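## Task

Find the yellow foam block lying on the floor beneath one of the desks and put it into the tote near the door so that no part overhangs the tote's rim. It must stay there without the robot holding it, and the robot must not topple or be left leaning; either of those means failure.

## Robot and tools

ROBOT. A simulated Hello Robot Stretch 3 with one arm. It has a two-wheel differential base (0.33 m long, 0.34 m wide) that cannot move sideways, a vertical mast with a lift, and a telescoping arm that reaches out of the robot's right side. On the arm is a wrist with yaw, pitch and roll joints and a two-finger gripper. The head pans and tilts and carries head_camera and nav_camera. wrist_camera rides on the gripper. To shift the gripper forward or back, drive the base. Turns pivot about the point midway between the wheels, 0.05 m behind the front edge. When stowed (arm in, wrist folded) the robot sweeps a 0.28 m radius while turning. An unfolded, level wrist pokes out past that circle.

FRAMES. Base frame: origin on the floor between the drive wheels, x forward, y left, z up. hand_pose is reported in this frame, located where the closed fingertips meet. With all wrist joints at 0, that hand frame has x up, y pointing back along the arm toward the mast, and z toward the rear. The odometry frame is the base frame as it stood when the scene began. base_odometry comes only from wheel counts, so wheel slip shows up as motion. Heading is positive to the left, within -3.142 to 3.142.

execute_actions. Arguments: "actions", a list holding one action or none (none just returns state and pictures), and optional "cameras", a list of head_camera, nav_camera, wrist_camera or all. Omitted, null or ["all"] gives every camera, [] gives none. An action may contain:
- "base": a single relative command. {"translate_m": d} drives d metres along the current heading, forward positive, -1 to 1. {"rotate_rad": d} turns in place by d radians, counter-clockwise (left) positive, -3.2 to 3.2. Both are offsets from where the base was in the most recent state report.
- "joints": absolute targets keyed by name. lift_m 0 to 1.1 m (arm height on mast, tolerance 0.004). arm_m 0 to 0.52 m (extension, 0.004). wrist_yaw_rad -1.345 to 4.42 (0 is in line with the arm, positive swings toward the front, 3.0 is folded over the base; 0.02). wrist_pitch_rad -1.57 to 0.451 (0 level, negative tips fingers down; 0.05). wrist_roll_rad -2.911 to 2.911 (0 puts the fingers side by side, level; 0.02). gripper_m -0.089 to 0.179 (bigger is wider; the true fingertip gap is about 0.007 smaller near closed and 0.025 smaller wide open, and zero under 0.007; 0.004). head_pan_rad -3.953 to 1.73 (0 ahead, positive left, -1.57 looks along the arm; 0.02). head_tilt_rad -1.53 to 0.419 (0 level, negative down; 0.02).
- "contact_limits": {"arm_m": p}, p a motor effort percent 1 to 100. The arm halts with contact_stop when its effort reaches about p (about -p when retracting); low values are gentle but may stop instantly. The limit also caps the arm's holding force until the next action, and values above the maximum are cut.
All motions in an action start at once and may finish at different times; each action lasts at most 15 s. A joint or base you omit may still be driving toward an earlier target. Any unknown key or out-of-range number rejects the whole call and nothing moves. If a result reports a stop, the remaining calls in that reply are skipped.

wait: "seconds" 0 to 10. Commands nothing new and returns state and pictures.
zoom_image: "camera" plus "region" [x0, y0, x1, y1] in pixels, top-left origin, at most 504 by 504, taken from that camera's latest full image.
finished_scene: "scene" is the number of the current scene. It is final and reports success, so call it only once the object rests in the tote unaided and the robot is upright.

RESULTS. "pictures" lists the cameras in image order. base_status and joint_status: done, off_target (stopped short, may still push), contact_stop, time_out, torque_fault. on_its_own covers things not commanded in this call; "held at" is a held target, not a position. joint_positions and hand_pose give the current state. turned_by_wheels and turned_by_imu give rotation since the last result, left positive. base_tilt in degrees, forward and right positive, with a fixed bias up to about 4. motor_effort: percent of maximum, positive toward higher joint values (wheels: positive pushes forward), with the peak during the last action in brackets; readings carry bias and noise. lidar_m: 12 ranges from the base origin in 30 degree sectors, the 1st straight ahead, going counter-clockwise (4th left, 7th behind, 10th right), "-" for nothing seen. It scans a plane 0.17 m above the floor over 0.15 to 12 m. It misses transparent, thin and low items, and the mast or a low lift can hide the 5th, 6th, 9th and 10th sectors. wrist_depth_mm and head_depth_mm are 7x7 grids of median depth from the top-left (45 to 1000 mm and 280 to 4000 mm; the head grid matches the sideways picture), with "-" for out of range or hidden.

STOPS. A lift or arm that hits something firmly reports contact_stop and goes slack until next commanded. A slack lift can sag under load, keep pressing, or be pushed upward by closing fingers on a surface. Base, wrist and head have no contact stop and keep shoving. Sustained strain on a wrist servo turns it off for 10 s (torque_fault).

SPEED. With lift_m under 0.30, arm_m under 0.03 and wrist_yaw_rad over 2.54 the base moves up to 0.30 m/s and 1.9 rad/s; otherwise 0.10 m/s and 0.63 rad/s.

GRIPPER. Command gripper_m below the object's width to grasp; lower squeezes harder, but a stall guard eases off, so heavy or slick items may slip. To let go, open at least 0.02 beyond the touching value. Neither reading nor status confirms a hold; re-squeeze with a new value.

SELF-COLLISION. Fold or unfold the wrist only with lift_m 0.32 to 0.95, wrist_pitch_rad -0.4 and roll near 0. Once folded, the lift may go down to 0.25. If wrist_yaw_rad is below -0.4, keep wrist_pitch_rad at -0.5 or lower.

AVOID. Pushing the arm into something rigid with the gripper above roughly 0.45 m can tip the robot (more so with a raised contact limit or a repeated push). Don't drive while gripping or pushing on something immovable, and don't snag furniture, especially in reverse. If tilted: undo the last move in small steps, free the gripper, and lower lift_m to about 0.2. Don't drop, slam or hit things hard. Loose objects may be nudged occasionally. The robot keeps its last command while you think.

Each tool is called after "Emit:" as name(argument=value, ...) on one line, values as JSON.

## Session

I'll start by looking at the current state and images.

Emit:
execute_actions(actions=[])

Scene clock: 0.00 s.
base_odometry: x=+0.000 y=+0.000 heading=+0.000 (m, m, rad; odometry frame)
turned_by_wheels: +0.000 (rad since the last result)
turned_by_imu: +0.000 (rad since the last result)
base_tilt: forward=-2.3 right=+0.9 (deg)
lidar_m: 0.93 0.94 1.17 1.69 1.31 0.87 0.80 0.80 1.00 1.75 1.76 1.01
head_depth_mm: 1633 979 967 953 949 938 931 / 1621 954 949 939 929 922 912 / 951 941 931 920 910 903 894 / 934 922 907 900 891 888 871 / 918 904 892 886 875 866 862 / 896 887 879 868 862 855 845 / 915 880 867 861 853 844 835
base_status: not commanded
joint_positions: lift_m=+0.339 arm_m=-0.002 wrist_yaw_rad=+2.911 wrist_pitch_rad=-0.485 wrist_roll_rad=+0.001 gripper_m=+0.037 head_pan_rad=-0.004 head_tilt_rad=-0.007
joint_status: not commanded
motor_effort: left_wheel=+0 right_wheel=+1 lift_m=+20 arm_m=+0 wrist_yaw_rad=+0 wrist_pitch_rad=+4 wrist_roll_rad=+0 gripper_m=+0 head_pan_rad=-1 head_tilt_rad=+2 (%)
hand_pose: x=+0.0279 y=+0.0669 z=+0.3372 quat_wxyz=(+0.248, +0.701, +0.090, +0.662) (m; base frame)
wrist_depth_mm: - - - - - - 792 / - - - - - - 817 / 994 - 995 971 964 938 839 / 770 737 760 765 765 742 734 / 634 627 647 620 640 614 609 / 539 530 - 528 511 524 520 / 470 - - - 457 455 451
pictures: head_camera (sideways: a quarter turn clockwise sets it upright), nav_camera (sideways: a quarter turn counterclockwise sets it upright), wrist_camera
Images, in order (width x height): head_camera 896x504, nav_camera 672x504, wrist_camera 644x364.

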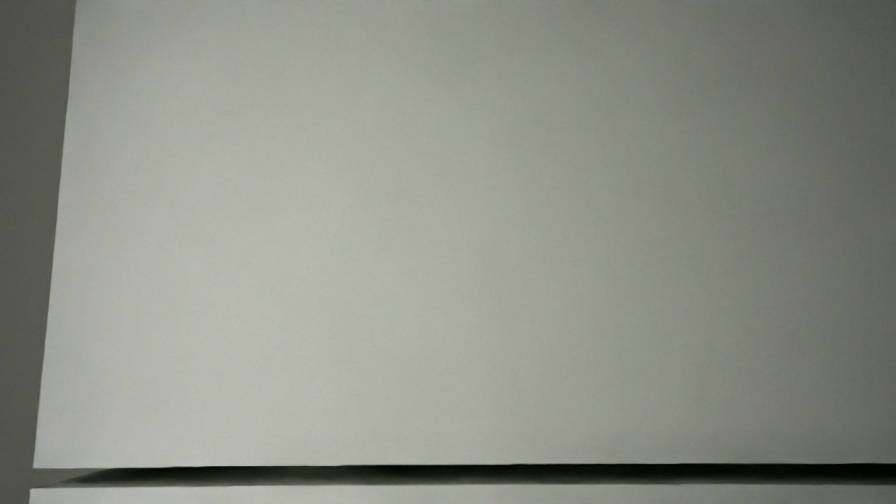

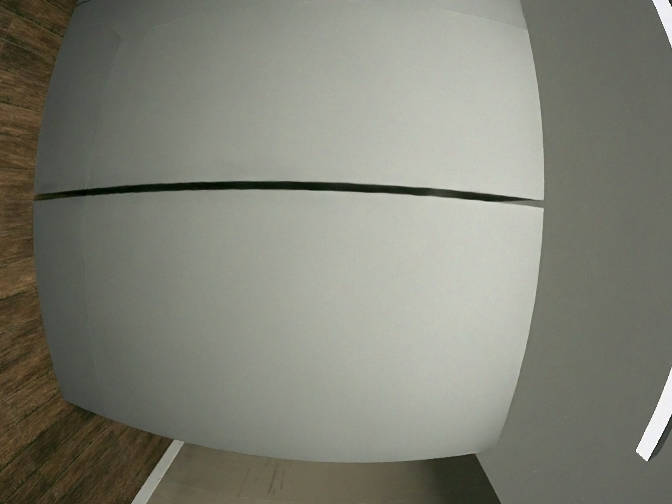

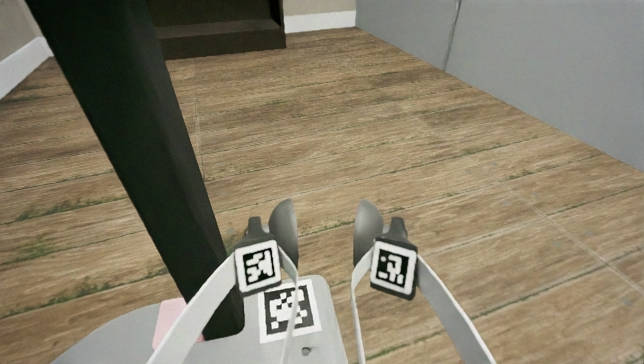

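Emit:
execute_actions(actions=[{"joints": {"head_pan_rad": 1.57, "head_tilt_rad": -0.5}}], cameras=["head_camera", "nav_camera"])

Emit:
execute_actions(actions=[{"joints": {"head_pan_rad": -1.57, "head_tilt_rad": -0.5}}], cameras=["head_camera", "nav_camera"])

Emit:
execute_actions(actions=[{"joints": {"head_pan_rad": -3.14, "head_tilt_rad": -0.5}}], cameras=["head_camera", "nav_camera"])

Scene clock: 8.30 s.
base_odometry: x=+0.000 y=+0.000 heading=+0.000 (m, m, rad; odometry frame)
turned_by_wheels: +0.000 (rad since the last result)
turned_by_imu: +0.001 (rad since the last result)
base_tilt: forward=-2.2 right=+0.9 (deg)
lidar_m: 0.93 0.94 1.17 1.69 1.32 0.86 0.80 0.81 1.01 1.75 1.76 1.01
head_depth_mm: 1753 1786 1855 1913 1960 1686 1395 / 1783 1950 2105 2240 2187 1702 1386 / 1743 1891 2054 2201 2184 1699 1396 / 1734 1821 1925 2023 2019 1693 1394 / 1691 1815 1913 1993 2000 1712 1391 / 1663 1776 1862 1971 1991 1708 1387 / 1642 1750 1832 1919 2006 1698 1388
base_status: not commanded
joint_positions: lift_m=+0.339 arm_m=-0.002 wrist_yaw_rad=+2.911 wrist_pitch_rad=-0.485 wrist_roll_rad=+0.001 gripper_m=+0.037 head_pan_rad=+1.563 head_tilt_rad=-0.494
joint_status: all done
motor_effort: left_wheel=-1(1) right_wheel=+0(0) lift_m=+20(21) arm_m=+0(0) wrist_yaw_rad=+0(1) wrist_pitch_rad=+4(4) wrist_roll_rad=+0(0) gripper_m=+1(1) head_pan_rad=+3(29) head_tilt_rad=-1(19) (%)
hand_pose: x=+0.0279 y=+0.0669 z=+0.3372 quat_wxyz=(+0.248, +0.701, +0.090, +0.662) (m; base frame)
wrist_depth_mm: - - - - - - 788 / - - - - - - 809 / 980 - 974 958 951 939 845 / 769 741 763 747 758 743 733 / 630 625 646 621 642 615 608 / 536 538 - 530 515 520 520 / 472 - - - 456 458 453
pictures: head_camera (sideways: a quarter turn clockwise sets it upright), nav_camera (sideways: a quarter turn counterclockwise sets it upright)
Images, in order (width x height): head_camera 896x504, nav_camera 672x504.

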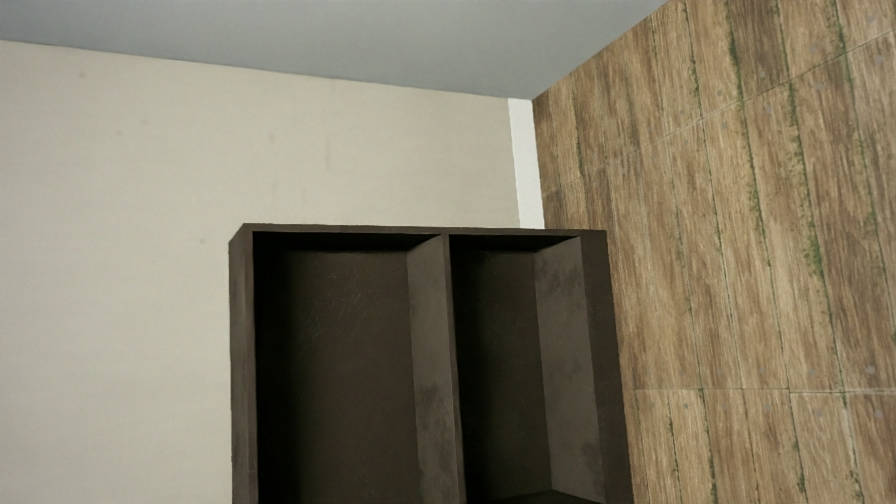

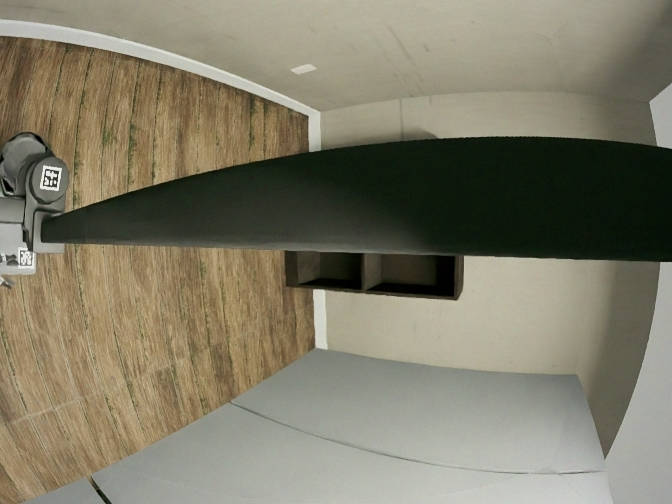

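Scene clock: 10.40 s.
base_odometry: x=+0.000 y=+0.000 heading=+0.000 (m, m, rad; odometry frame)
turned_by_wheels: +0.000 (rad since the last result)
turned_by_imu: +0.001 (rad since the last result)
base_tilt: forward=-2.2 right=+0.9 (deg)
lidar_m: 0.93 0.94 1.17 1.68 1.32 0.86 0.80 0.80 1.00 1.75 1.76 1.01
head_depth_mm: 1567 1616 1665 1710 1755 1650 1390 / 1578 1695 1841 2011 2092 1715 1388 / 1531 1674 1786 1962 2078 1709 1387 / 1514 1638 1764 1911 2064 1595 1390 / 1480 1604 1719 1871 2011 1701 1391 / 1478 1574 1688 1838 1989 1716 1385 / 1443 1561 1665 1794 1945 1699 1390
base_status: not commanded
joint_positions: lift_m=+0.339 arm_m=-0.002 wrist_yaw_rad=+2.911 wrist_pitch_rad=-0.485 wrist_roll_rad=+0.001 gripper_m=+0.037 head_pan_rad=-1.563 head_tilt_rad=-0.494
joint_status: all done
motor_effort: left_wheel=-1(1) right_wheel=+0(0) lift_m=+21(21) arm_m=+0(0) wrist_yaw_rad=+1(0) wrist_pitch_rad=+4(4) wrist_roll_rad=+0(0) gripper_m=+1(1) head_pan_rad=-4(37) head_tilt_rad=-2(3) (%)
hand_pose: x=+0.0279 y=+0.0669 z=+0.3372 quat_wxyz=(+0.248, +0.701, +0.090, +0.662) (m; base frame)
wrist_depth_mm: - - - - - - 788 / - - - - - - 811 / 985 - 973 953 953 950 840 / 770 734 761 761 749 736 737 / 631 635 644 615 635 619 611 / 536 534 - 528 511 523 520 / 469 - - - 456 455 454
pictures: head_camera (sideways: a quarter turn clockwise sets it upright), nav_camera (sideways: a quarter turn counterclockwise sets it upright)
Images, in order (width x height): head_camera 896x504, nav_camera 672x504.

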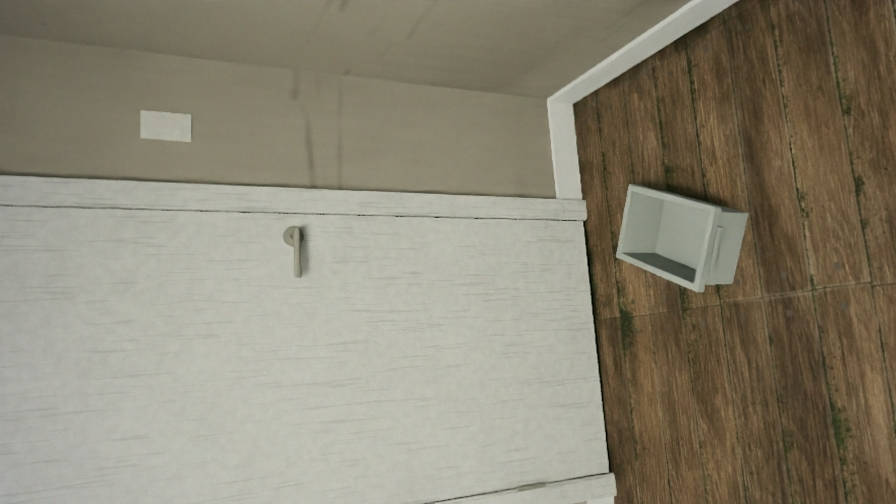

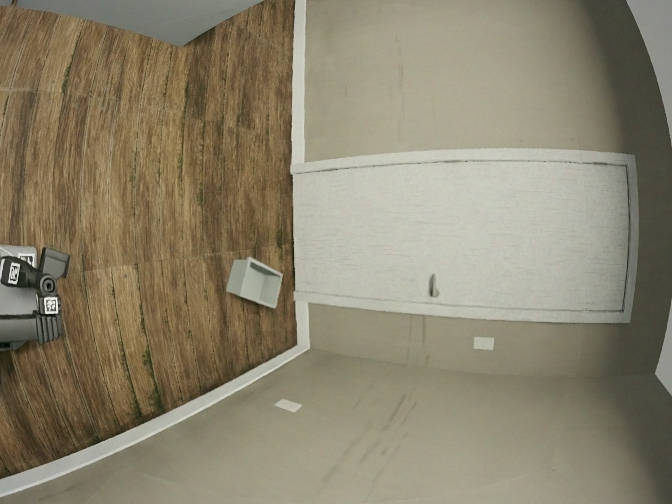

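Scene clock: 11.77 s.
base_odometry: x=+0.000 y=+0.000 heading=+0.000 (m, m, rad; odometry frame)
turned_by_wheels: +0.000 (rad since the last result)
turned_by_imu: +0.000 (rad since the last result)
base_tilt: forward=-2.2 right=+0.9 (deg)
lidar_m: 0.93 0.94 1.17 1.68 1.32 0.87 0.79 0.80 1.00 1.74 1.76 1.01
head_depth_mm: 708 764 830 906 1002 1121 1260 / 697 750 814 888 980 1090 1226 / 687 738 796 873 949 1060 1189 / 672 726 787 847 936 1038 1161 / 663 712 767 836 916 1012 1126 / 654 702 757 816 896 984 1102 / 625 688 744 808 879 965 1071
base_status: not commanded
joint_positions: lift_m=+0.339 arm_m=-0.002 wrist_yaw_rad=+2.911 wrist_pitch_rad=-0.485 wrist_roll_rad=+0.001 gripper_m=+0.037 head_pan_rad=-3.133 head_tilt_rad=-0.494
joint_status: all done
motor_effort: left_wheel=+0(1) right_wheel=+0(0) lift_m=+21(20) arm_m=+0(0) wrist_yaw_rad=-1(1) wrist_pitch_rad=+4(4) wrist_roll_rad=+0(0) gripper_m=+1(0) head_pan_rad=-3(35) head_tilt_rad=-2(2) (%)
hand_pose: x=+0.0279 y=+0.0669 z=+0.3372 quat_wxyz=(+0.248, +0.701, +0.090, +0.662) (m; base frame)
wrist_depth_mm: - - - - - - 795 / - - - - - - 814 / 984 - 975 960 950 944 834 / 766 731 762 754 748 741 733 / 633 630 642 619 640 611 606 / 533 533 - 528 509 526 522 / 469 - - - 454 454 451
pictures: head_camera (sideways: a quarter turn clockwise sets it upright), nav_camera (sideways: a quarter turn counterclockwise sets it upright)
Images, in order (width x height): head_camera 896x504, nav_camera 672x504.

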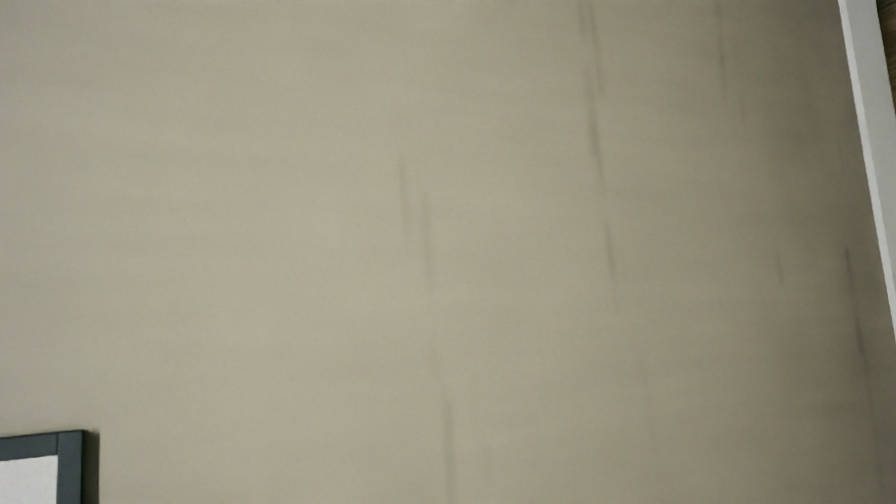

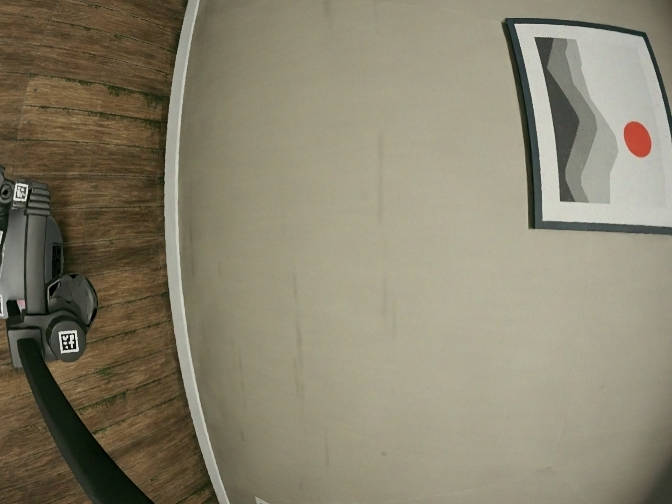

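Emit:
execute_actions(actions=[{"joints": {"head_pan_rad": -0.85, "head_tilt_rad": -0.4}}], cameras=["head_camera", "nav_camera"])

Scene clock: 16.70 s.
base_odometry: x=+0.000 y=+0.000 heading=+0.000 (m, m, rad; odometry frame)
turned_by_wheels: +0.000 (rad since the last result)
turned_by_imu: +0.001 (rad since the last result)
base_tilt: forward=-2.2 right=+0.9 (deg)
lidar_m: 0.93 0.94 1.17 1.69 1.32 0.86 0.80 0.80 1.01 1.74 1.77 1.01
head_depth_mm: 1511 1597 1661 1779 1871 1865 1494 / 1597 1682 1779 1893 1989 1852 1487 / 1677 1773 1884 1992 2150 1859 1486 / 1771 1899 1995 2170 2268 1864 1496 / 1877 2009 2126 2297 2400 1869 1497 / 1993 2123 2306 2492 2506 1878 1489 / 2128 2279 2426 2519 1258 1330 1365
base_status: not commanded
joint_positions: lift_m=+0.339 arm_m=-0.002 wrist_yaw_rad=+2.911 wrist_pitch_rad=-0.485 wrist_roll_rad=+0.001 gripper_m=+0.037 head_pan_rad=-0.857 head_tilt_rad=-0.409
joint_status: all done
motor_effort: left_wheel=+0(1) right_wheel=+0(0) lift_m=+20(20) arm_m=+0(0) wrist_yaw_rad=+0(0) wrist_pitch_rad=+4(4) wrist_roll_rad=+0(0) gripper_m=+1(1) head_pan_rad=+2(33) head_tilt_rad=+3(10) (%)
hand_pose: x=+0.0279 y=+0.0669 z=+0.3372 quat_wxyz=(+0.248, +0.701, +0.090, +0.662) (m; base frame)
wrist_depth_mm: - - - - - - 784 / - - - - - - 808 / 981 - 969 961 965 926 852 / 775 740 757 763 741 755 729 / 627 630 645 616 639 620 607 / 538 534 - 524 513 523 518 / 475 - - - 457 462 454
pictures: head_camera (sideways: a quarter turn clockwise sets it upright), nav_camera (sideways: a quarter turn counterclockwise sets it upright)
Images, in order (width x height): head_camera 896x504, nav_camera 672x504.

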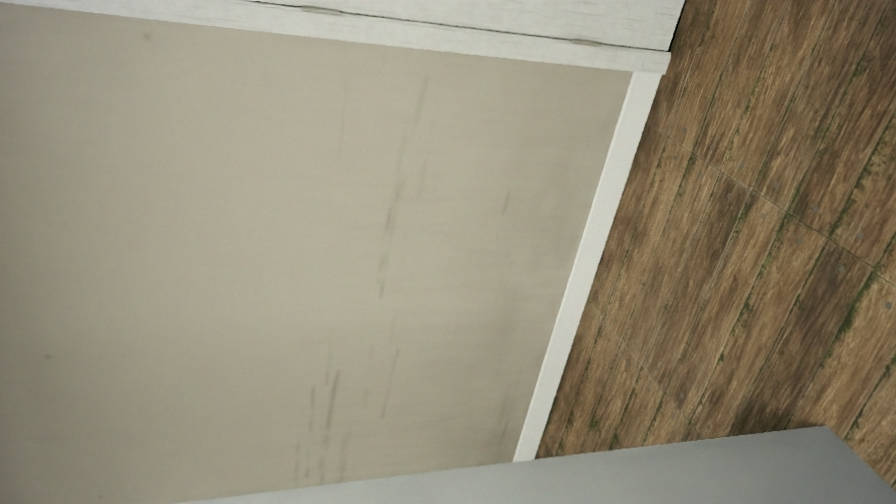

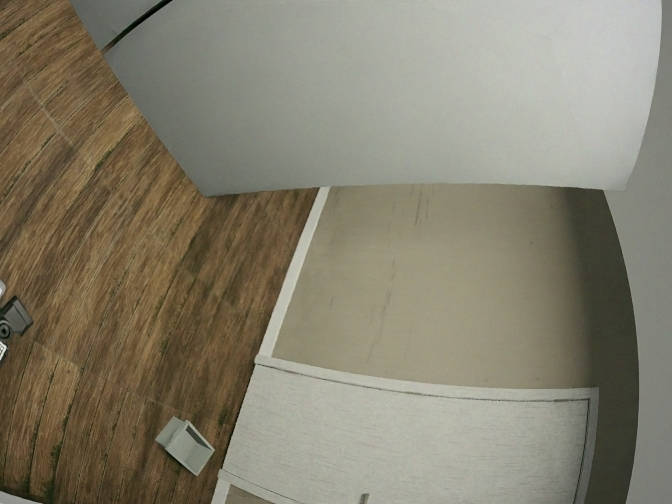

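Emit:
execute_actions(actions=[{"base": {"rotate_rad": -0.9}, "joints": {"lift_m": 0.27, "head_pan_rad": 0.0, "head_tilt_rad": -0.5}}], cameras=["nav_camera"])

Emit:
execute_actions(actions=[{"base": {"translate_m": 1.0}}], cameras=["nav_camera"])

Scene clock: 43.57 s.
base_odometry: x=+0.000 y=+0.000 heading=-0.900 (m, m, rad; odometry frame)
turned_by_wheels: -0.900 (rad since the last result)
turned_by_imu: -0.896 (rad since the last result)
base_tilt: forward=-2.2 right=+1.0 (deg)
lidar_m: 1.84 0.96 0.93 0.97 1.34 1.68 1.11 0.82 0.80 0.83 1.15 1.75
head_depth_mm: 1473 1562 1679 1787 1933 1712 1392 / 1553 1660 1778 1907 2013 1683 1394 / 1627 1727 1886 2025 2099 1690 1398 / 1708 1837 1992 2180 2169 1699 1391 / 1798 1934 2102 2298 2208 1697 1389 / 1902 2068 2248 2502 2170 1694 1385 / 2014 2174 2387 2589 2025 1446 1394
base_status: done
joint_positions: lift_m=+0.270 arm_m=-0.002 wrist_yaw_rad=+2.911 wrist_pitch_rad=-0.486 wrist_roll_rad=+0.001 gripper_m=+0.037 head_pan_rad=-0.007 head_tilt_rad=-0.494
joint_status: all done
motor_effort: left_wheel=+0(6) right_wheel=-1(7) lift_m=+17(21) arm_m=+0(0) wrist_yaw_rad=+0(1) wrist_pitch_rad=+4(4) wrist_roll_rad=+0(0) gripper_m=-1(0) head_pan_rad=+3(35) head_tilt_rad=-2(10) (%)
hand_pose: x=+0.0279 y=+0.0669 z=+0.2680 quat_wxyz=(+0.248, +0.701, +0.090, +0.662) (m; base frame)
wrist_depth_mm: - - - 944 858 803 733 / - - - - 955 885 795 / 836 - 812 817 801 803 795 / 648 624 633 635 633 633 624 / 536 536 563 545 544 522 523 / 466 - - 445 432 445 442 / - - - - 388 388 384
pictures: nav_camera (sideways: a quarter turn counterclockwise sets it upright)
Images, in order (width x height): nav_camera 672x504.

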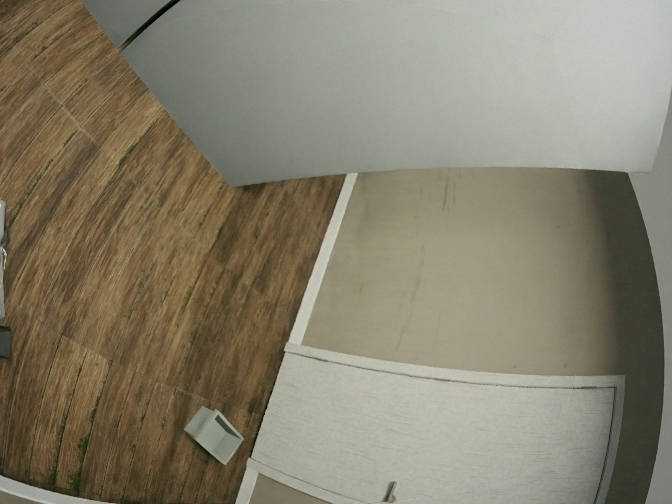

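Scene clock: 48.67 s.
base_odometry: x=+0.622 y=-0.783 heading=-0.900 (m, m, rad; odometry frame)
turned_by_wheels: +0.000 (rad since the last result)
turned_by_imu: +0.006 (rad since the last result)
base_tilt: forward=-2.2 right=+0.9 (deg)
lidar_m: 0.96 1.34 0.42 0.43 0.60 1.78 1.82 1.35 1.31 1.24 0.93 0.89
head_depth_mm: 755 805 857 920 993 1080 1186 / 787 841 903 970 1054 1147 1278 / 825 884 953 1028 1119 1234 1331 / 869 927 1003 1097 1199 1328 1398 / 915 982 1069 1166 1296 1433 1385 / 963 1043 1136 1258 1400 1549 1384 / 1025 1103 1227 1353 1530 1642 1377
base_status: done
joint_positions: lift_m=+0.270 arm_m=-0.002 wrist_yaw_rad=+2.911 wrist_pitch_rad=-0.486 wrist_roll_rad=+0.001 gripper_m=+0.037 head_pan_rad=-0.007 head_tilt_rad=-0.495
joint_status: not commanded
motor_effort: left_wheel=-1(4) right_wheel=-1(6) lift_m=+17(17) arm_m=+0(0) wrist_yaw_rad=-1(1) wrist_pitch_rad=+4(4) wrist_roll_rad=+0(0) gripper_m=+0(1) head_pan_rad=+3(2) head_tilt_rad=-1(1) (%)
hand_pose: x=+0.0279 y=+0.0669 z=+0.2680 quat_wxyz=(+0.248, +0.701, +0.090, +0.662) (m; base frame)
wrist_depth_mm: 659 524 491 441 768 - - / 734 - 559 489 960 - - / 799 - 625 550 764 812 789 / 649 621 648 604 640 629 629 / 535 537 557 547 546 519 515 / 475 - - 449 433 446 444 / - - - - 388 386 384
pictures: nav_camera (sideways: a quarter turn counterclockwise sets it upright)
Images, in order (width x height): nav_camera 672x504.

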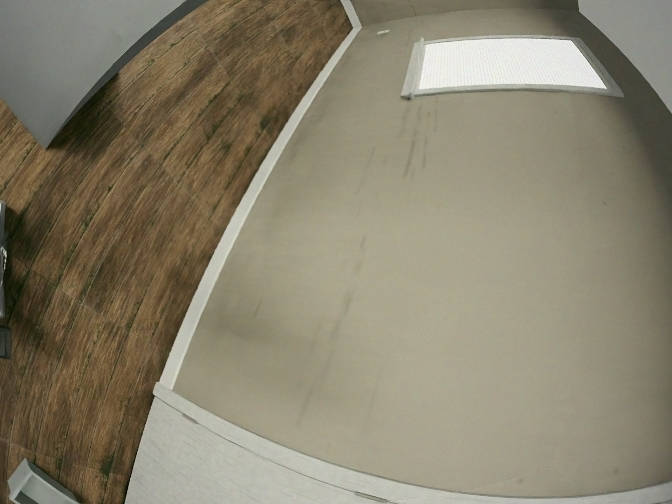

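Emit:
execute_actions(actions=[{"base": {"translate_m": 0.35}}], cameras=[])

Emit:
execute_actions(actions=[{"base": {"rotate_rad": 1.04}, "joints": {"head_tilt_rad": -0.4}}], cameras=["head_camera", "nav_camera"])

Scene clock: 55.20 s.
base_odometry: x=+0.839 y=-1.057 heading=-0.900 (m, m, rad; odometry frame)
turned_by_wheels: +0.000 (rad since the last result)
turned_by_imu: +0.003 (rad since the last result)
base_tilt: forward=-2.2 right=+1.0 (deg)
lidar_m: 0.65 0.90 2.68 0.47 0.44 1.01 2.07 1.54 1.49 0.83 0.64 0.62
head_depth_mm: 497 529 565 608 655 713 778 / 521 556 594 641 697 762 836 / 545 583 628 681 744 816 907 / 572 614 665 723 794 878 981 / 603 650 708 768 855 956 1082 / 636 689 752 831 920 1040 1187 / 670 733 803 898 1008 1141 1293
base_status: done
joint_positions: lift_m=+0.270 arm_m=-0.002 wrist_yaw_rad=+2.911 wrist_pitch_rad=-0.486 wrist_roll_rad=+0.001 gripper_m=+0.037 head_pan_rad=-0.007 head_tilt_rad=-0.495
joint_status: not commanded
motor_effort: left_wheel=-1(7) right_wheel=-1(7) lift_m=+17(17) arm_m=+0(0) wrist_yaw_rad=+0(0) wrist_pitch_rad=+4(4) wrist_roll_rad=+0(0) gripper_m=+1(0) head_pan_rad=+2(3) head_tilt_rad=-2(2) (%)
hand_pose: x=+0.0279 y=+0.0669 z=+0.2680 quat_wxyz=(+0.248, +0.701, +0.090, +0.662) (m; base frame)
wrist_depth_mm: 392 440 567 - - - - / 438 - 603 - - - - / 509 - 642 820 799 803 796 / 605 560 614 639 634 632 628 / 533 530 563 546 540 522 519 / 470 - - 446 434 442 439 / - - - - 387 383 384
pictures: none
No camera images: the call's "cameras" was empty. Leave "cameras" out to get every camera's image.

Scene clock: 57.03 s.
base_odometry: x=+0.839 y=-1.057 heading=+0.140 (m, m, rad; odometry frame)
turned_by_wheels: +1.040 (rad since the last result)
turned_by_imu: +1.036 (rad since the last result)
base_tilt: forward=-2.2 right=+0.9 (deg)
lidar_m: 2.51 0.47 0.41 0.95 2.10 1.54 1.49 0.84 0.64 0.62 0.65 0.89
head_depth_mm: 1696 1691 1705 1738 1770 1749 1498 / 2389 2449 2492 2497 2313 1860 1485 / 2846 3043 3250 3321 2491 1873 1491 / 2843 3005 3211 3363 2484 1867 1491 / 2793 2959 3247 3320 2449 1870 1497 / 2773 2939 3094 3327 2495 1863 1497 / 2799 2960 3045 3331 2501 1857 1501
base_status: done
joint_positions: lift_m=+0.270 arm_m=-0.002 wrist_yaw_rad=+2.911 wrist_pitch_rad=-0.486 wrist_roll_rad=+0.001 gripper_m=+0.037 head_pan_rad=-0.007 head_tilt_rad=-0.408
joint_status: all done
motor_effort: left_wheel=-2(7) right_wheel=+2(11) lift_m=+17(17) arm_m=+0(0) wrist_yaw_rad=+0(1) wrist_pitch_rad=+4(4) wrist_roll_rad=+0(0) gripper_m=+0(1) head_pan_rad=+2(2) head_tilt_rad=+3(9) (%)
hand_pose: x=+0.0279 y=+0.0669 z=+0.2680 quat_wxyz=(+0.248, +0.701, +0.090, +0.662) (m; base frame)
wrist_depth_mm: - - - - 469 406 428 / - - - - 491 453 484 / 840 - 818 808 519 514 561 / 654 625 649 644 586 578 606 / 538 531 558 546 543 522 521 / 467 - - 447 433 442 441 / - - - - 387 387 384
pictures: head_camera (sideways: a quarter turn clockwise sets it upright), nav_camera (sideways: a quarter turn counterclockwise sets it upright)
Images, in order (width x height): head_camera 896x504, nav_camera 672x504.

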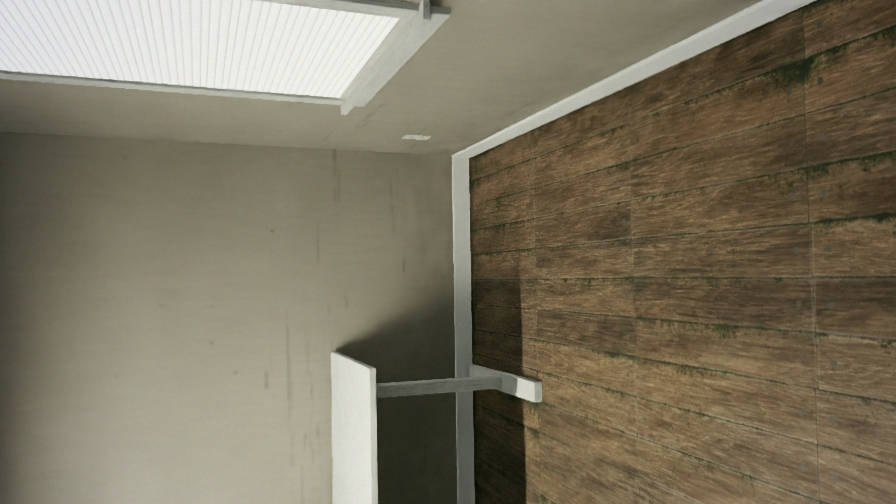

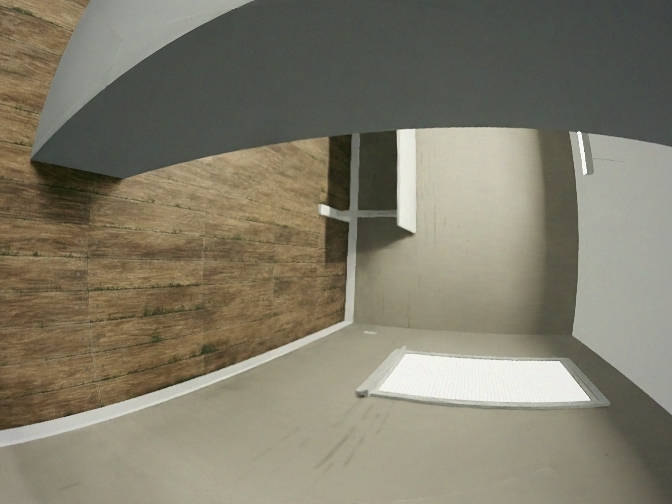

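Emit:
execute_actions(actions=[{"base": {"translate_m": 1.0}, "joints": {"head_pan_rad": 0.9, "head_tilt_rad": -0.45}}], cameras=["head_camera", "nav_camera"])

Scene clock: 65.83 s.
base_odometry: x=+1.830 y=-0.918 heading=+0.140 (m, m, rad; odometry frame)
turned_by_wheels: +0.000 (rad since the last result)
turned_by_imu: +0.007 (rad since the last result)
base_tilt: forward=-2.2 right=+1.0 (deg)
lidar_m: 1.87 2.35 2.92 1.23 0.44 0.47 2.35 0.88 0.65 0.63 0.66 0.92
head_depth_mm: 2261 2385 2445 2612 2329 1782 1440 / 2491 2591 2620 2898 2338 1767 1440 / 2707 2858 2912 3058 2328 1790 1442 / 2997 3225 3435 3389 2338 1779 1443 / 3225 3440 3658 3443 2345 1776 1452 / 3074 3264 3465 3391 2342 1778 1435 / 2831 2978 3132 3201 2354 1792 1439
base_status: done
joint_positions: lift_m=+0.270 arm_m=-0.002 wrist_yaw_rad=+2.911 wrist_pitch_rad=-0.486 wrist_roll_rad=+0.001 gripper_m=+0.037 head_pan_rad=+0.893 head_tilt_rad=-0.445
joint_status: all done
motor_effort: left_wheel=-2(2) right_wheel=+2(10) lift_m=+16(16) arm_m=+0(0) wrist_yaw_rad=+0(1) wrist_pitch_rad=+4(4) wrist_roll_rad=+0(0) gripper_m=+0(1) head_pan_rad=+2(34) head_tilt_rad=-1(5) (%)
hand_pose: x=+0.0279 y=+0.0669 z=+0.2680 quat_wxyz=(+0.248, +0.701, +0.090, +0.662) (m; base frame)
wrist_depth_mm: - - - - - - - / 932 - - - - - - / 675 - 826 825 807 799 799 / 443 587 648 639 631 624 618 / 456 527 557 542 546 525 516 / 468 - - 452 437 446 440 / - - - - 388 387 387
pictures: head_camera (sideways: a quarter turn clockwise sets it upright), nav_camera (sideways: a quarter turn counterclockwise sets it upright)
Images, in order (width x height): head_camera 896x504, nav_camera 672x504.

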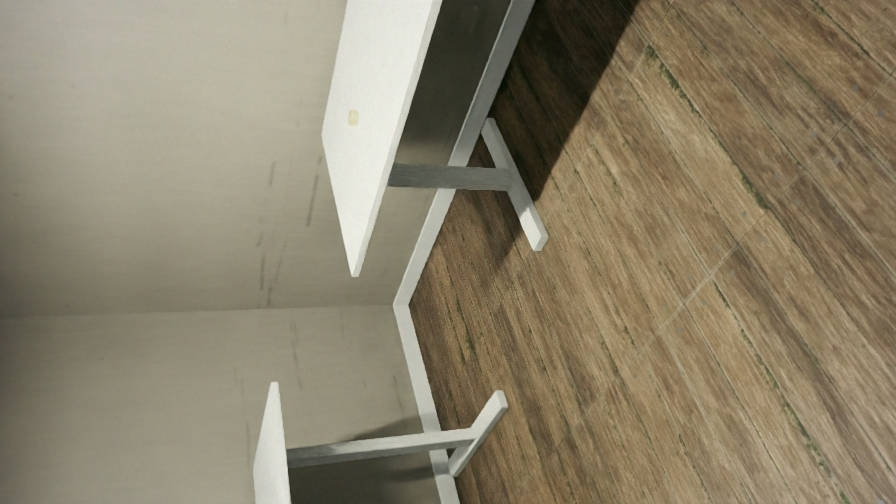

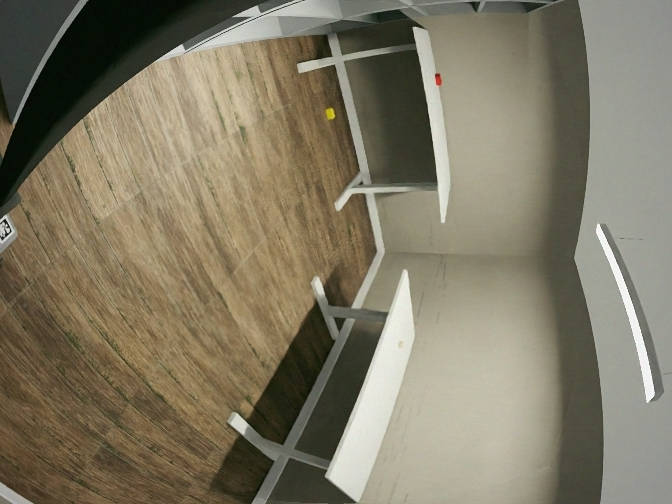

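Emit:
execute_actions(actions=[{"joints": {"head_pan_rad": 1.4, "head_tilt_rad": -0.4}}], cameras=["head_camera"])

Scene clock: 69.67 s.
base_odometry: x=+1.830 y=-0.918 heading=+0.140 (m, m, rad; odometry frame)
turned_by_wheels: +0.000 (rad since the last result)
turned_by_imu: +0.001 (rad since the last result)
base_tilt: forward=-2.2 right=+0.9 (deg)
lidar_m: 1.87 2.36 2.92 1.24 0.45 0.47 2.35 0.89 0.65 0.63 0.66 0.92
head_depth_mm: 2914 3103 3327 3494 2481 1853 1485 / 2886 3054 3228 3381 2455 1853 1476 / 2826 3013 3196 3370 2470 1857 1492 / 2746 2965 3100 3353 2487 1857 1477 / 2756 2886 3043 3216 2473 1839 1487 / 2710 2841 2948 3197 2474 1866 1493 / 2607 2751 2865 3070 2254 1876 1483
base_status: not commanded
joint_positions: lift_m=+0.270 arm_m=-0.002 wrist_yaw_rad=+2.911 wrist_pitch_rad=-0.486 wrist_roll_rad=+0.001 gripper_m=+0.037 head_pan_rad=+1.393 head_tilt_rad=-0.409
joint_status: all done
motor_effort: left_wheel=-2(2) right_wheel=+2(2) lift_m=+17(17) arm_m=+0(0) wrist_yaw_rad=+0(1) wrist_pitch_rad=+4(4) wrist_roll_rad=+0(0) gripper_m=+1(1) head_pan_rad=+2(28) head_tilt_rad=+3(9) (%)
hand_pose: x=+0.0279 y=+0.0669 z=+0.2680 quat_wxyz=(+0.248, +0.701, +0.090, +0.662) (m; base frame)
wrist_depth_mm: 997 - - - - - - / 937 - - - - - - / 668 - 815 802 818 801 805 / 441 581 644 637 637 634 624 / 458 527 553 542 541 520 517 / 471 - - 446 435 446 441 / - - - - 389 386 382
pictures: head_camera (sideways: a quarter turn clockwise sets it upright)
Images, in order (width x height): head_camera 896x504.

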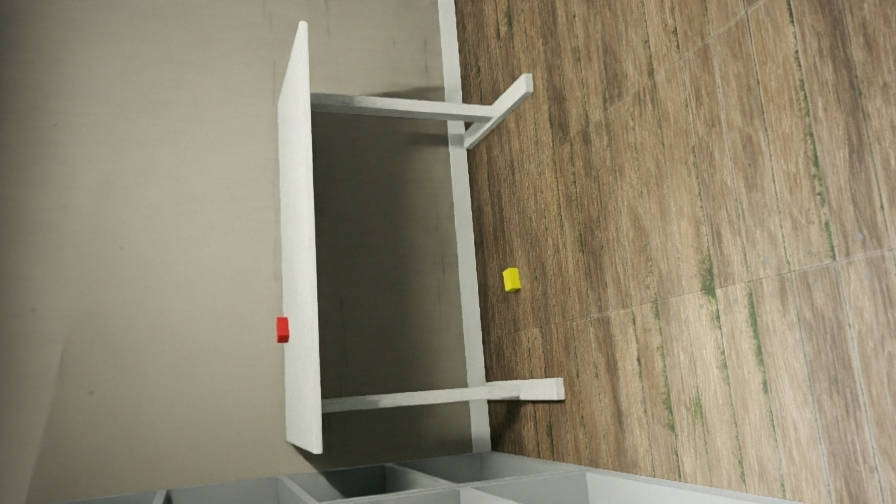

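Emit:
execute_actions(actions=[{"base": {"rotate_rad": 1.38}, "joints": {"head_pan_rad": 0.0, "head_tilt_rad": -0.5}}], cameras=["head_camera"])

Emit:
execute_actions(actions=[{"base": {"translate_m": 1.0}}], cameras=["head_camera", "nav_camera"])

Scene clock: 105.87 s.
base_odometry: x=+1.830 y=-0.918 heading=+1.520 (m, m, rad; odometry frame)
turned_by_wheels: +1.380 (rad since the last result)
turned_by_imu: +1.374 (rad since the last result)
base_tilt: forward=-2.2 right=+0.9 (deg)
lidar_m: 2.67 1.23 0.44 0.76 1.13 0.70 0.63 0.64 0.77 1.47 1.87 2.45
head_depth_mm: 2994 3179 3464 3075 2183 1684 1388 / 2897 3016 3285 3025 2206 1699 1404 / 2798 2956 3261 3053 2175 1690 1388 / 2745 2897 3195 3051 2164 1699 1387 / 2684 2815 3123 3038 2184 1690 1382 / 2641 2778 3012 2869 2188 1687 1396 / 2584 2767 2930 2842 2153 1701 1388
base_status: done
joint_positions: lift_m=+0.270 arm_m=-0.002 wrist_yaw_rad=+2.911 wrist_pitch_rad=-0.486 wrist_roll_rad=+0.001 gripper_m=+0.037 head_pan_rad=+0.007 head_tilt_rad=-0.494
joint_status: all done
motor_effort: left_wheel=-1(8) right_wheel=+2(10) lift_m=+17(17) arm_m=-1(0) wrist_yaw_rad=+0(1) wrist_pitch_rad=+4(4) wrist_roll_rad=+0(0) gripper_m=+1(1) head_pan_rad=-4(34) head_tilt_rad=-2(9) (%)
hand_pose: x=+0.0279 y=+0.0668 z=+0.2680 quat_wxyz=(+0.248, +0.701, +0.090, +0.662) (m; base frame)
wrist_depth_mm: - - - - 485 - 997 / - - - 996 512 872 852 / 836 - 827 787 589 655 726 / 651 631 646 642 603 627 625 / 540 530 561 543 540 519 520 / 469 - - 448 431 444 446 / - - - - 389 389 385
pictures: head_camera (sideways: a quarter turn clockwise sets it upright)
Images, in order (width x height): head_camera 896x504.

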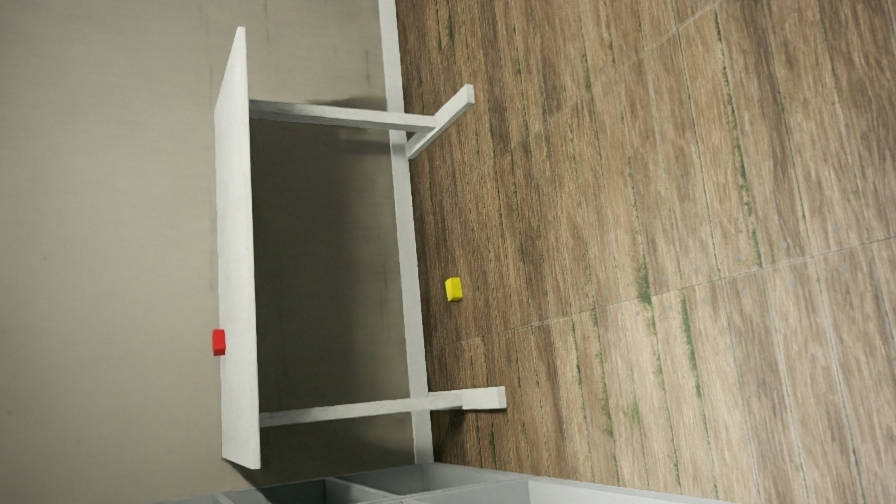

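Scene clock: 110.97 s.
base_odometry: x=+1.880 y=+0.081 heading=+1.520 (m, m, rad; odometry frame)
turned_by_wheels: +0.000 (rad since the last result)
turned_by_imu: +0.006 (rad since the last result)
base_tilt: forward=-2.2 right=+1.0 (deg)
lidar_m: 2.14 1.25 0.54 0.53 0.94 0.78 1.61 1.62 1.97 1.71 1.76 1.97
head_depth_mm: 2000 2158 1894 2505 2103 1710 1386 / 1961 2098 1937 2497 2173 1677 1394 / 1901 2049 1919 2430 2191 1700 1388 / 1872 2027 1921 2380 2182 1689 1399 / 1840 1986 1693 2306 2152 1685 1379 / 1800 1930 1696 2259 2171 1692 1391 / 1763 1888 1636 2153 1989 1697 1397
base_status: done
joint_positions: lift_m=+0.270 arm_m=-0.002 wrist_yaw_rad=+2.911 wrist_pitch_rad=-0.486 wrist_roll_rad=+0.001 gripper_m=+0.037 head_pan_rad=+0.007 head_tilt_rad=-0.495
joint_status: not commanded
motor_effort: left_wheel=-2(5) right_wheel=+2(10) lift_m=+17(18) arm_m=+0(0) wrist_yaw_rad=+1(0) wrist_pitch_rad=+4(4) wrist_roll_rad=+0(0) gripper_m=+0(0) head_pan_rad=-4(3) head_tilt_rad=-2(1) (%)
hand_pose: x=+0.0279 y=+0.0668 z=+0.2680 quat_wxyz=(+0.248, +0.701, +0.090, +0.662) (m; base frame)
wrist_depth_mm: 728 828 886 580 - - 951 / 783 - 911 660 896 871 956 / 673 - 656 679 729 804 791 / 536 554 622 647 640 628 625 / 530 534 556 541 542 526 518 / 471 - - 448 434 442 442 / - - - - 389 387 383
pictures: head_camera (sideways: a quarter turn clockwise sets it upright), nav_camera (sideways: a quarter turn counterclockwise sets it upright)
Images, in order (width x height): head_camera 896x504, nav_camera 672x504.

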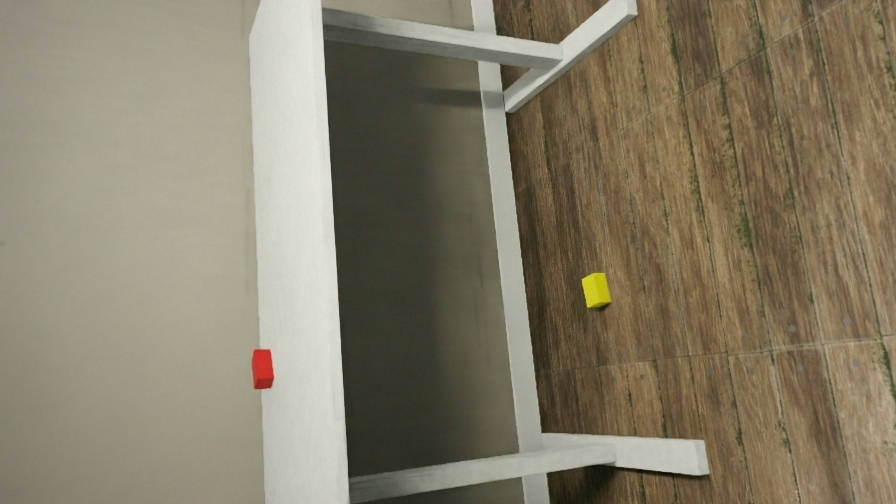

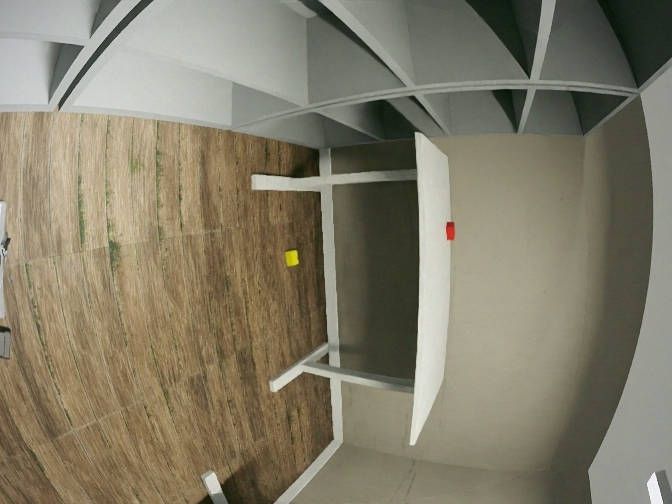

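Emit:
execute_actions(actions=[{"base": {"translate_m": 0.9}}], cameras=[])

Emit:
execute_actions(actions=[{"base": {"rotate_rad": 1.76}, "joints": {"head_pan_rad": -1.57, "head_tilt_rad": -0.9}}], cameras=["head_camera", "nav_camera"])

Scene clock: 128.80 s.
base_odometry: x=+1.926 y=+0.980 heading=+1.520 (m, m, rad; odometry frame)
turned_by_wheels: +0.000 (rad since the last result)
turned_by_imu: +0.006 (rad since the last result)
base_tilt: forward=-2.2 right=+0.9 (deg)
lidar_m: 1.26 0.88 0.71 0.70 0.98 0.85 1.63 2.50 2.02 1.47 1.93 1.17
head_depth_mm: 1152 1244 1310 824 614 1697 1384 / 1136 1217 1272 821 613 1691 1390 / 1108 1192 1253 826 588 1638 1403 / 1079 1165 1227 827 589 1621 1394 / 1064 1141 1203 821 587 1582 1385 / 1046 1114 1173 825 589 1544 1388 / 1022 1092 1152 822 588 1535 1387
base_status: done
joint_positions: lift_m=+0.270 arm_m=-0.002 wrist_yaw_rad=+2.911 wrist_pitch_rad=-0.486 wrist_roll_rad=+0.001 gripper_m=+0.037 head_pan_rad=+0.007 head_tilt_rad=-0.495
joint_status: not commanded
motor_effort: left_wheel=-2(4) right_wheel=+2(9) lift_m=+17(17) arm_m=-1(0) wrist_yaw_rad=+1(1) wrist_pitch_rad=+4(4) wrist_roll_rad=+0(0) gripper_m=+0(3) head_pan_rad=-3(4) head_tilt_rad=-1(2) (%)
hand_pose: x=+0.0279 y=+0.0668 z=+0.2680 quat_wxyz=(+0.248, +0.701, +0.090, +0.662) (m; base frame)
wrist_depth_mm: 846 955 - 731 - - - / 872 - 915 798 912 - 759 / 672 - 734 794 806 725 750 / 629 629 638 633 637 632 625 / 533 534 560 544 541 523 518 / 470 - - 447 434 444 442 / - - - - 390 389 383
pictures: none
No camera images: the call's "cameras" was empty. Leave "cameras" out to get every camera's image.

Scene clock: 131.07 s.
base_odometry: x=+1.926 y=+0.980 heading=-3.003 (m, m, rad; odometry frame)
turned_by_wheels: +1.760 (rad since the last result)
turned_by_imu: +1.750 (rad since the last result)
base_tilt: forward=-2.2 right=+1.0 (deg)
lidar_m: 1.06 0.85 0.91 2.49 2.59 1.99 1.46 1.17 1.20 1.26 0.88 0.70
head_depth_mm: 934 692 584 1702 1490 1289 1154 / 929 689 581 1690 1481 1294 1155 / 927 686 579 1691 1476 1284 1142 / 920 686 575 1693 1467 1293 1144 / 878 683 574 1695 1474 1286 1144 / 911 678 571 1680 1474 1283 1135 / 902 674 570 1309 1399 1263 1137
base_status: done
joint_positions: lift_m=+0.270 arm_m=-0.002 wrist_yaw_rad=+2.911 wrist_pitch_rad=-0.486 wrist_roll_rad=+0.001 gripper_m=+0.037 head_pan_rad=-1.563 head_tilt_rad=-0.889
joint_status: all done
motor_effort: left_wheel=-2(10) right_wheel=+1(12) lift_m=+17(17) arm_m=-1(1) wrist_yaw_rad=+1(0) wrist_pitch_rad=+4(4) wrist_roll_rad=+0(0) gripper_m=+1(2) head_pan_rad=-4(30) head_tilt_rad=-3(20) (%)
hand_pose: x=+0.0279 y=+0.0668 z=+0.2680 quat_wxyz=(+0.248, +0.701, +0.090, +0.662) (m; base frame)
wrist_depth_mm: - - - - - - 691 / - - - - - 849 763 / 833 - 820 824 808 768 678 / 655 629 647 646 637 630 600 / 540 535 561 544 543 519 519 / 466 - - 450 432 443 439 / - - - - 387 388 384
pictures: head_camera (sideways: a quarter turn clockwise sets it upright), nav_camera (sideways: a quarter turn counterclockwise sets it upright)
Images, in order (width x height): head_camera 896x504, nav_camera 672x504.

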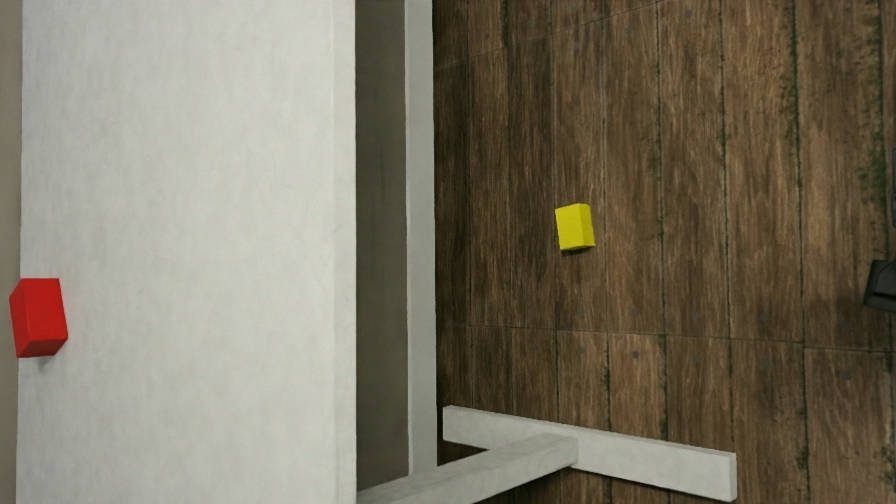

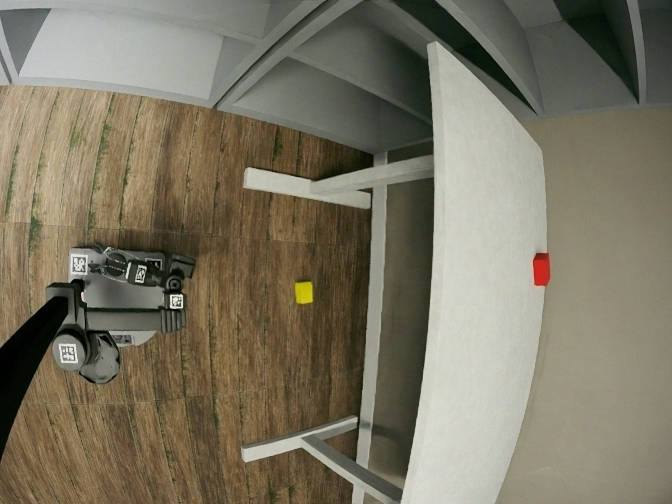

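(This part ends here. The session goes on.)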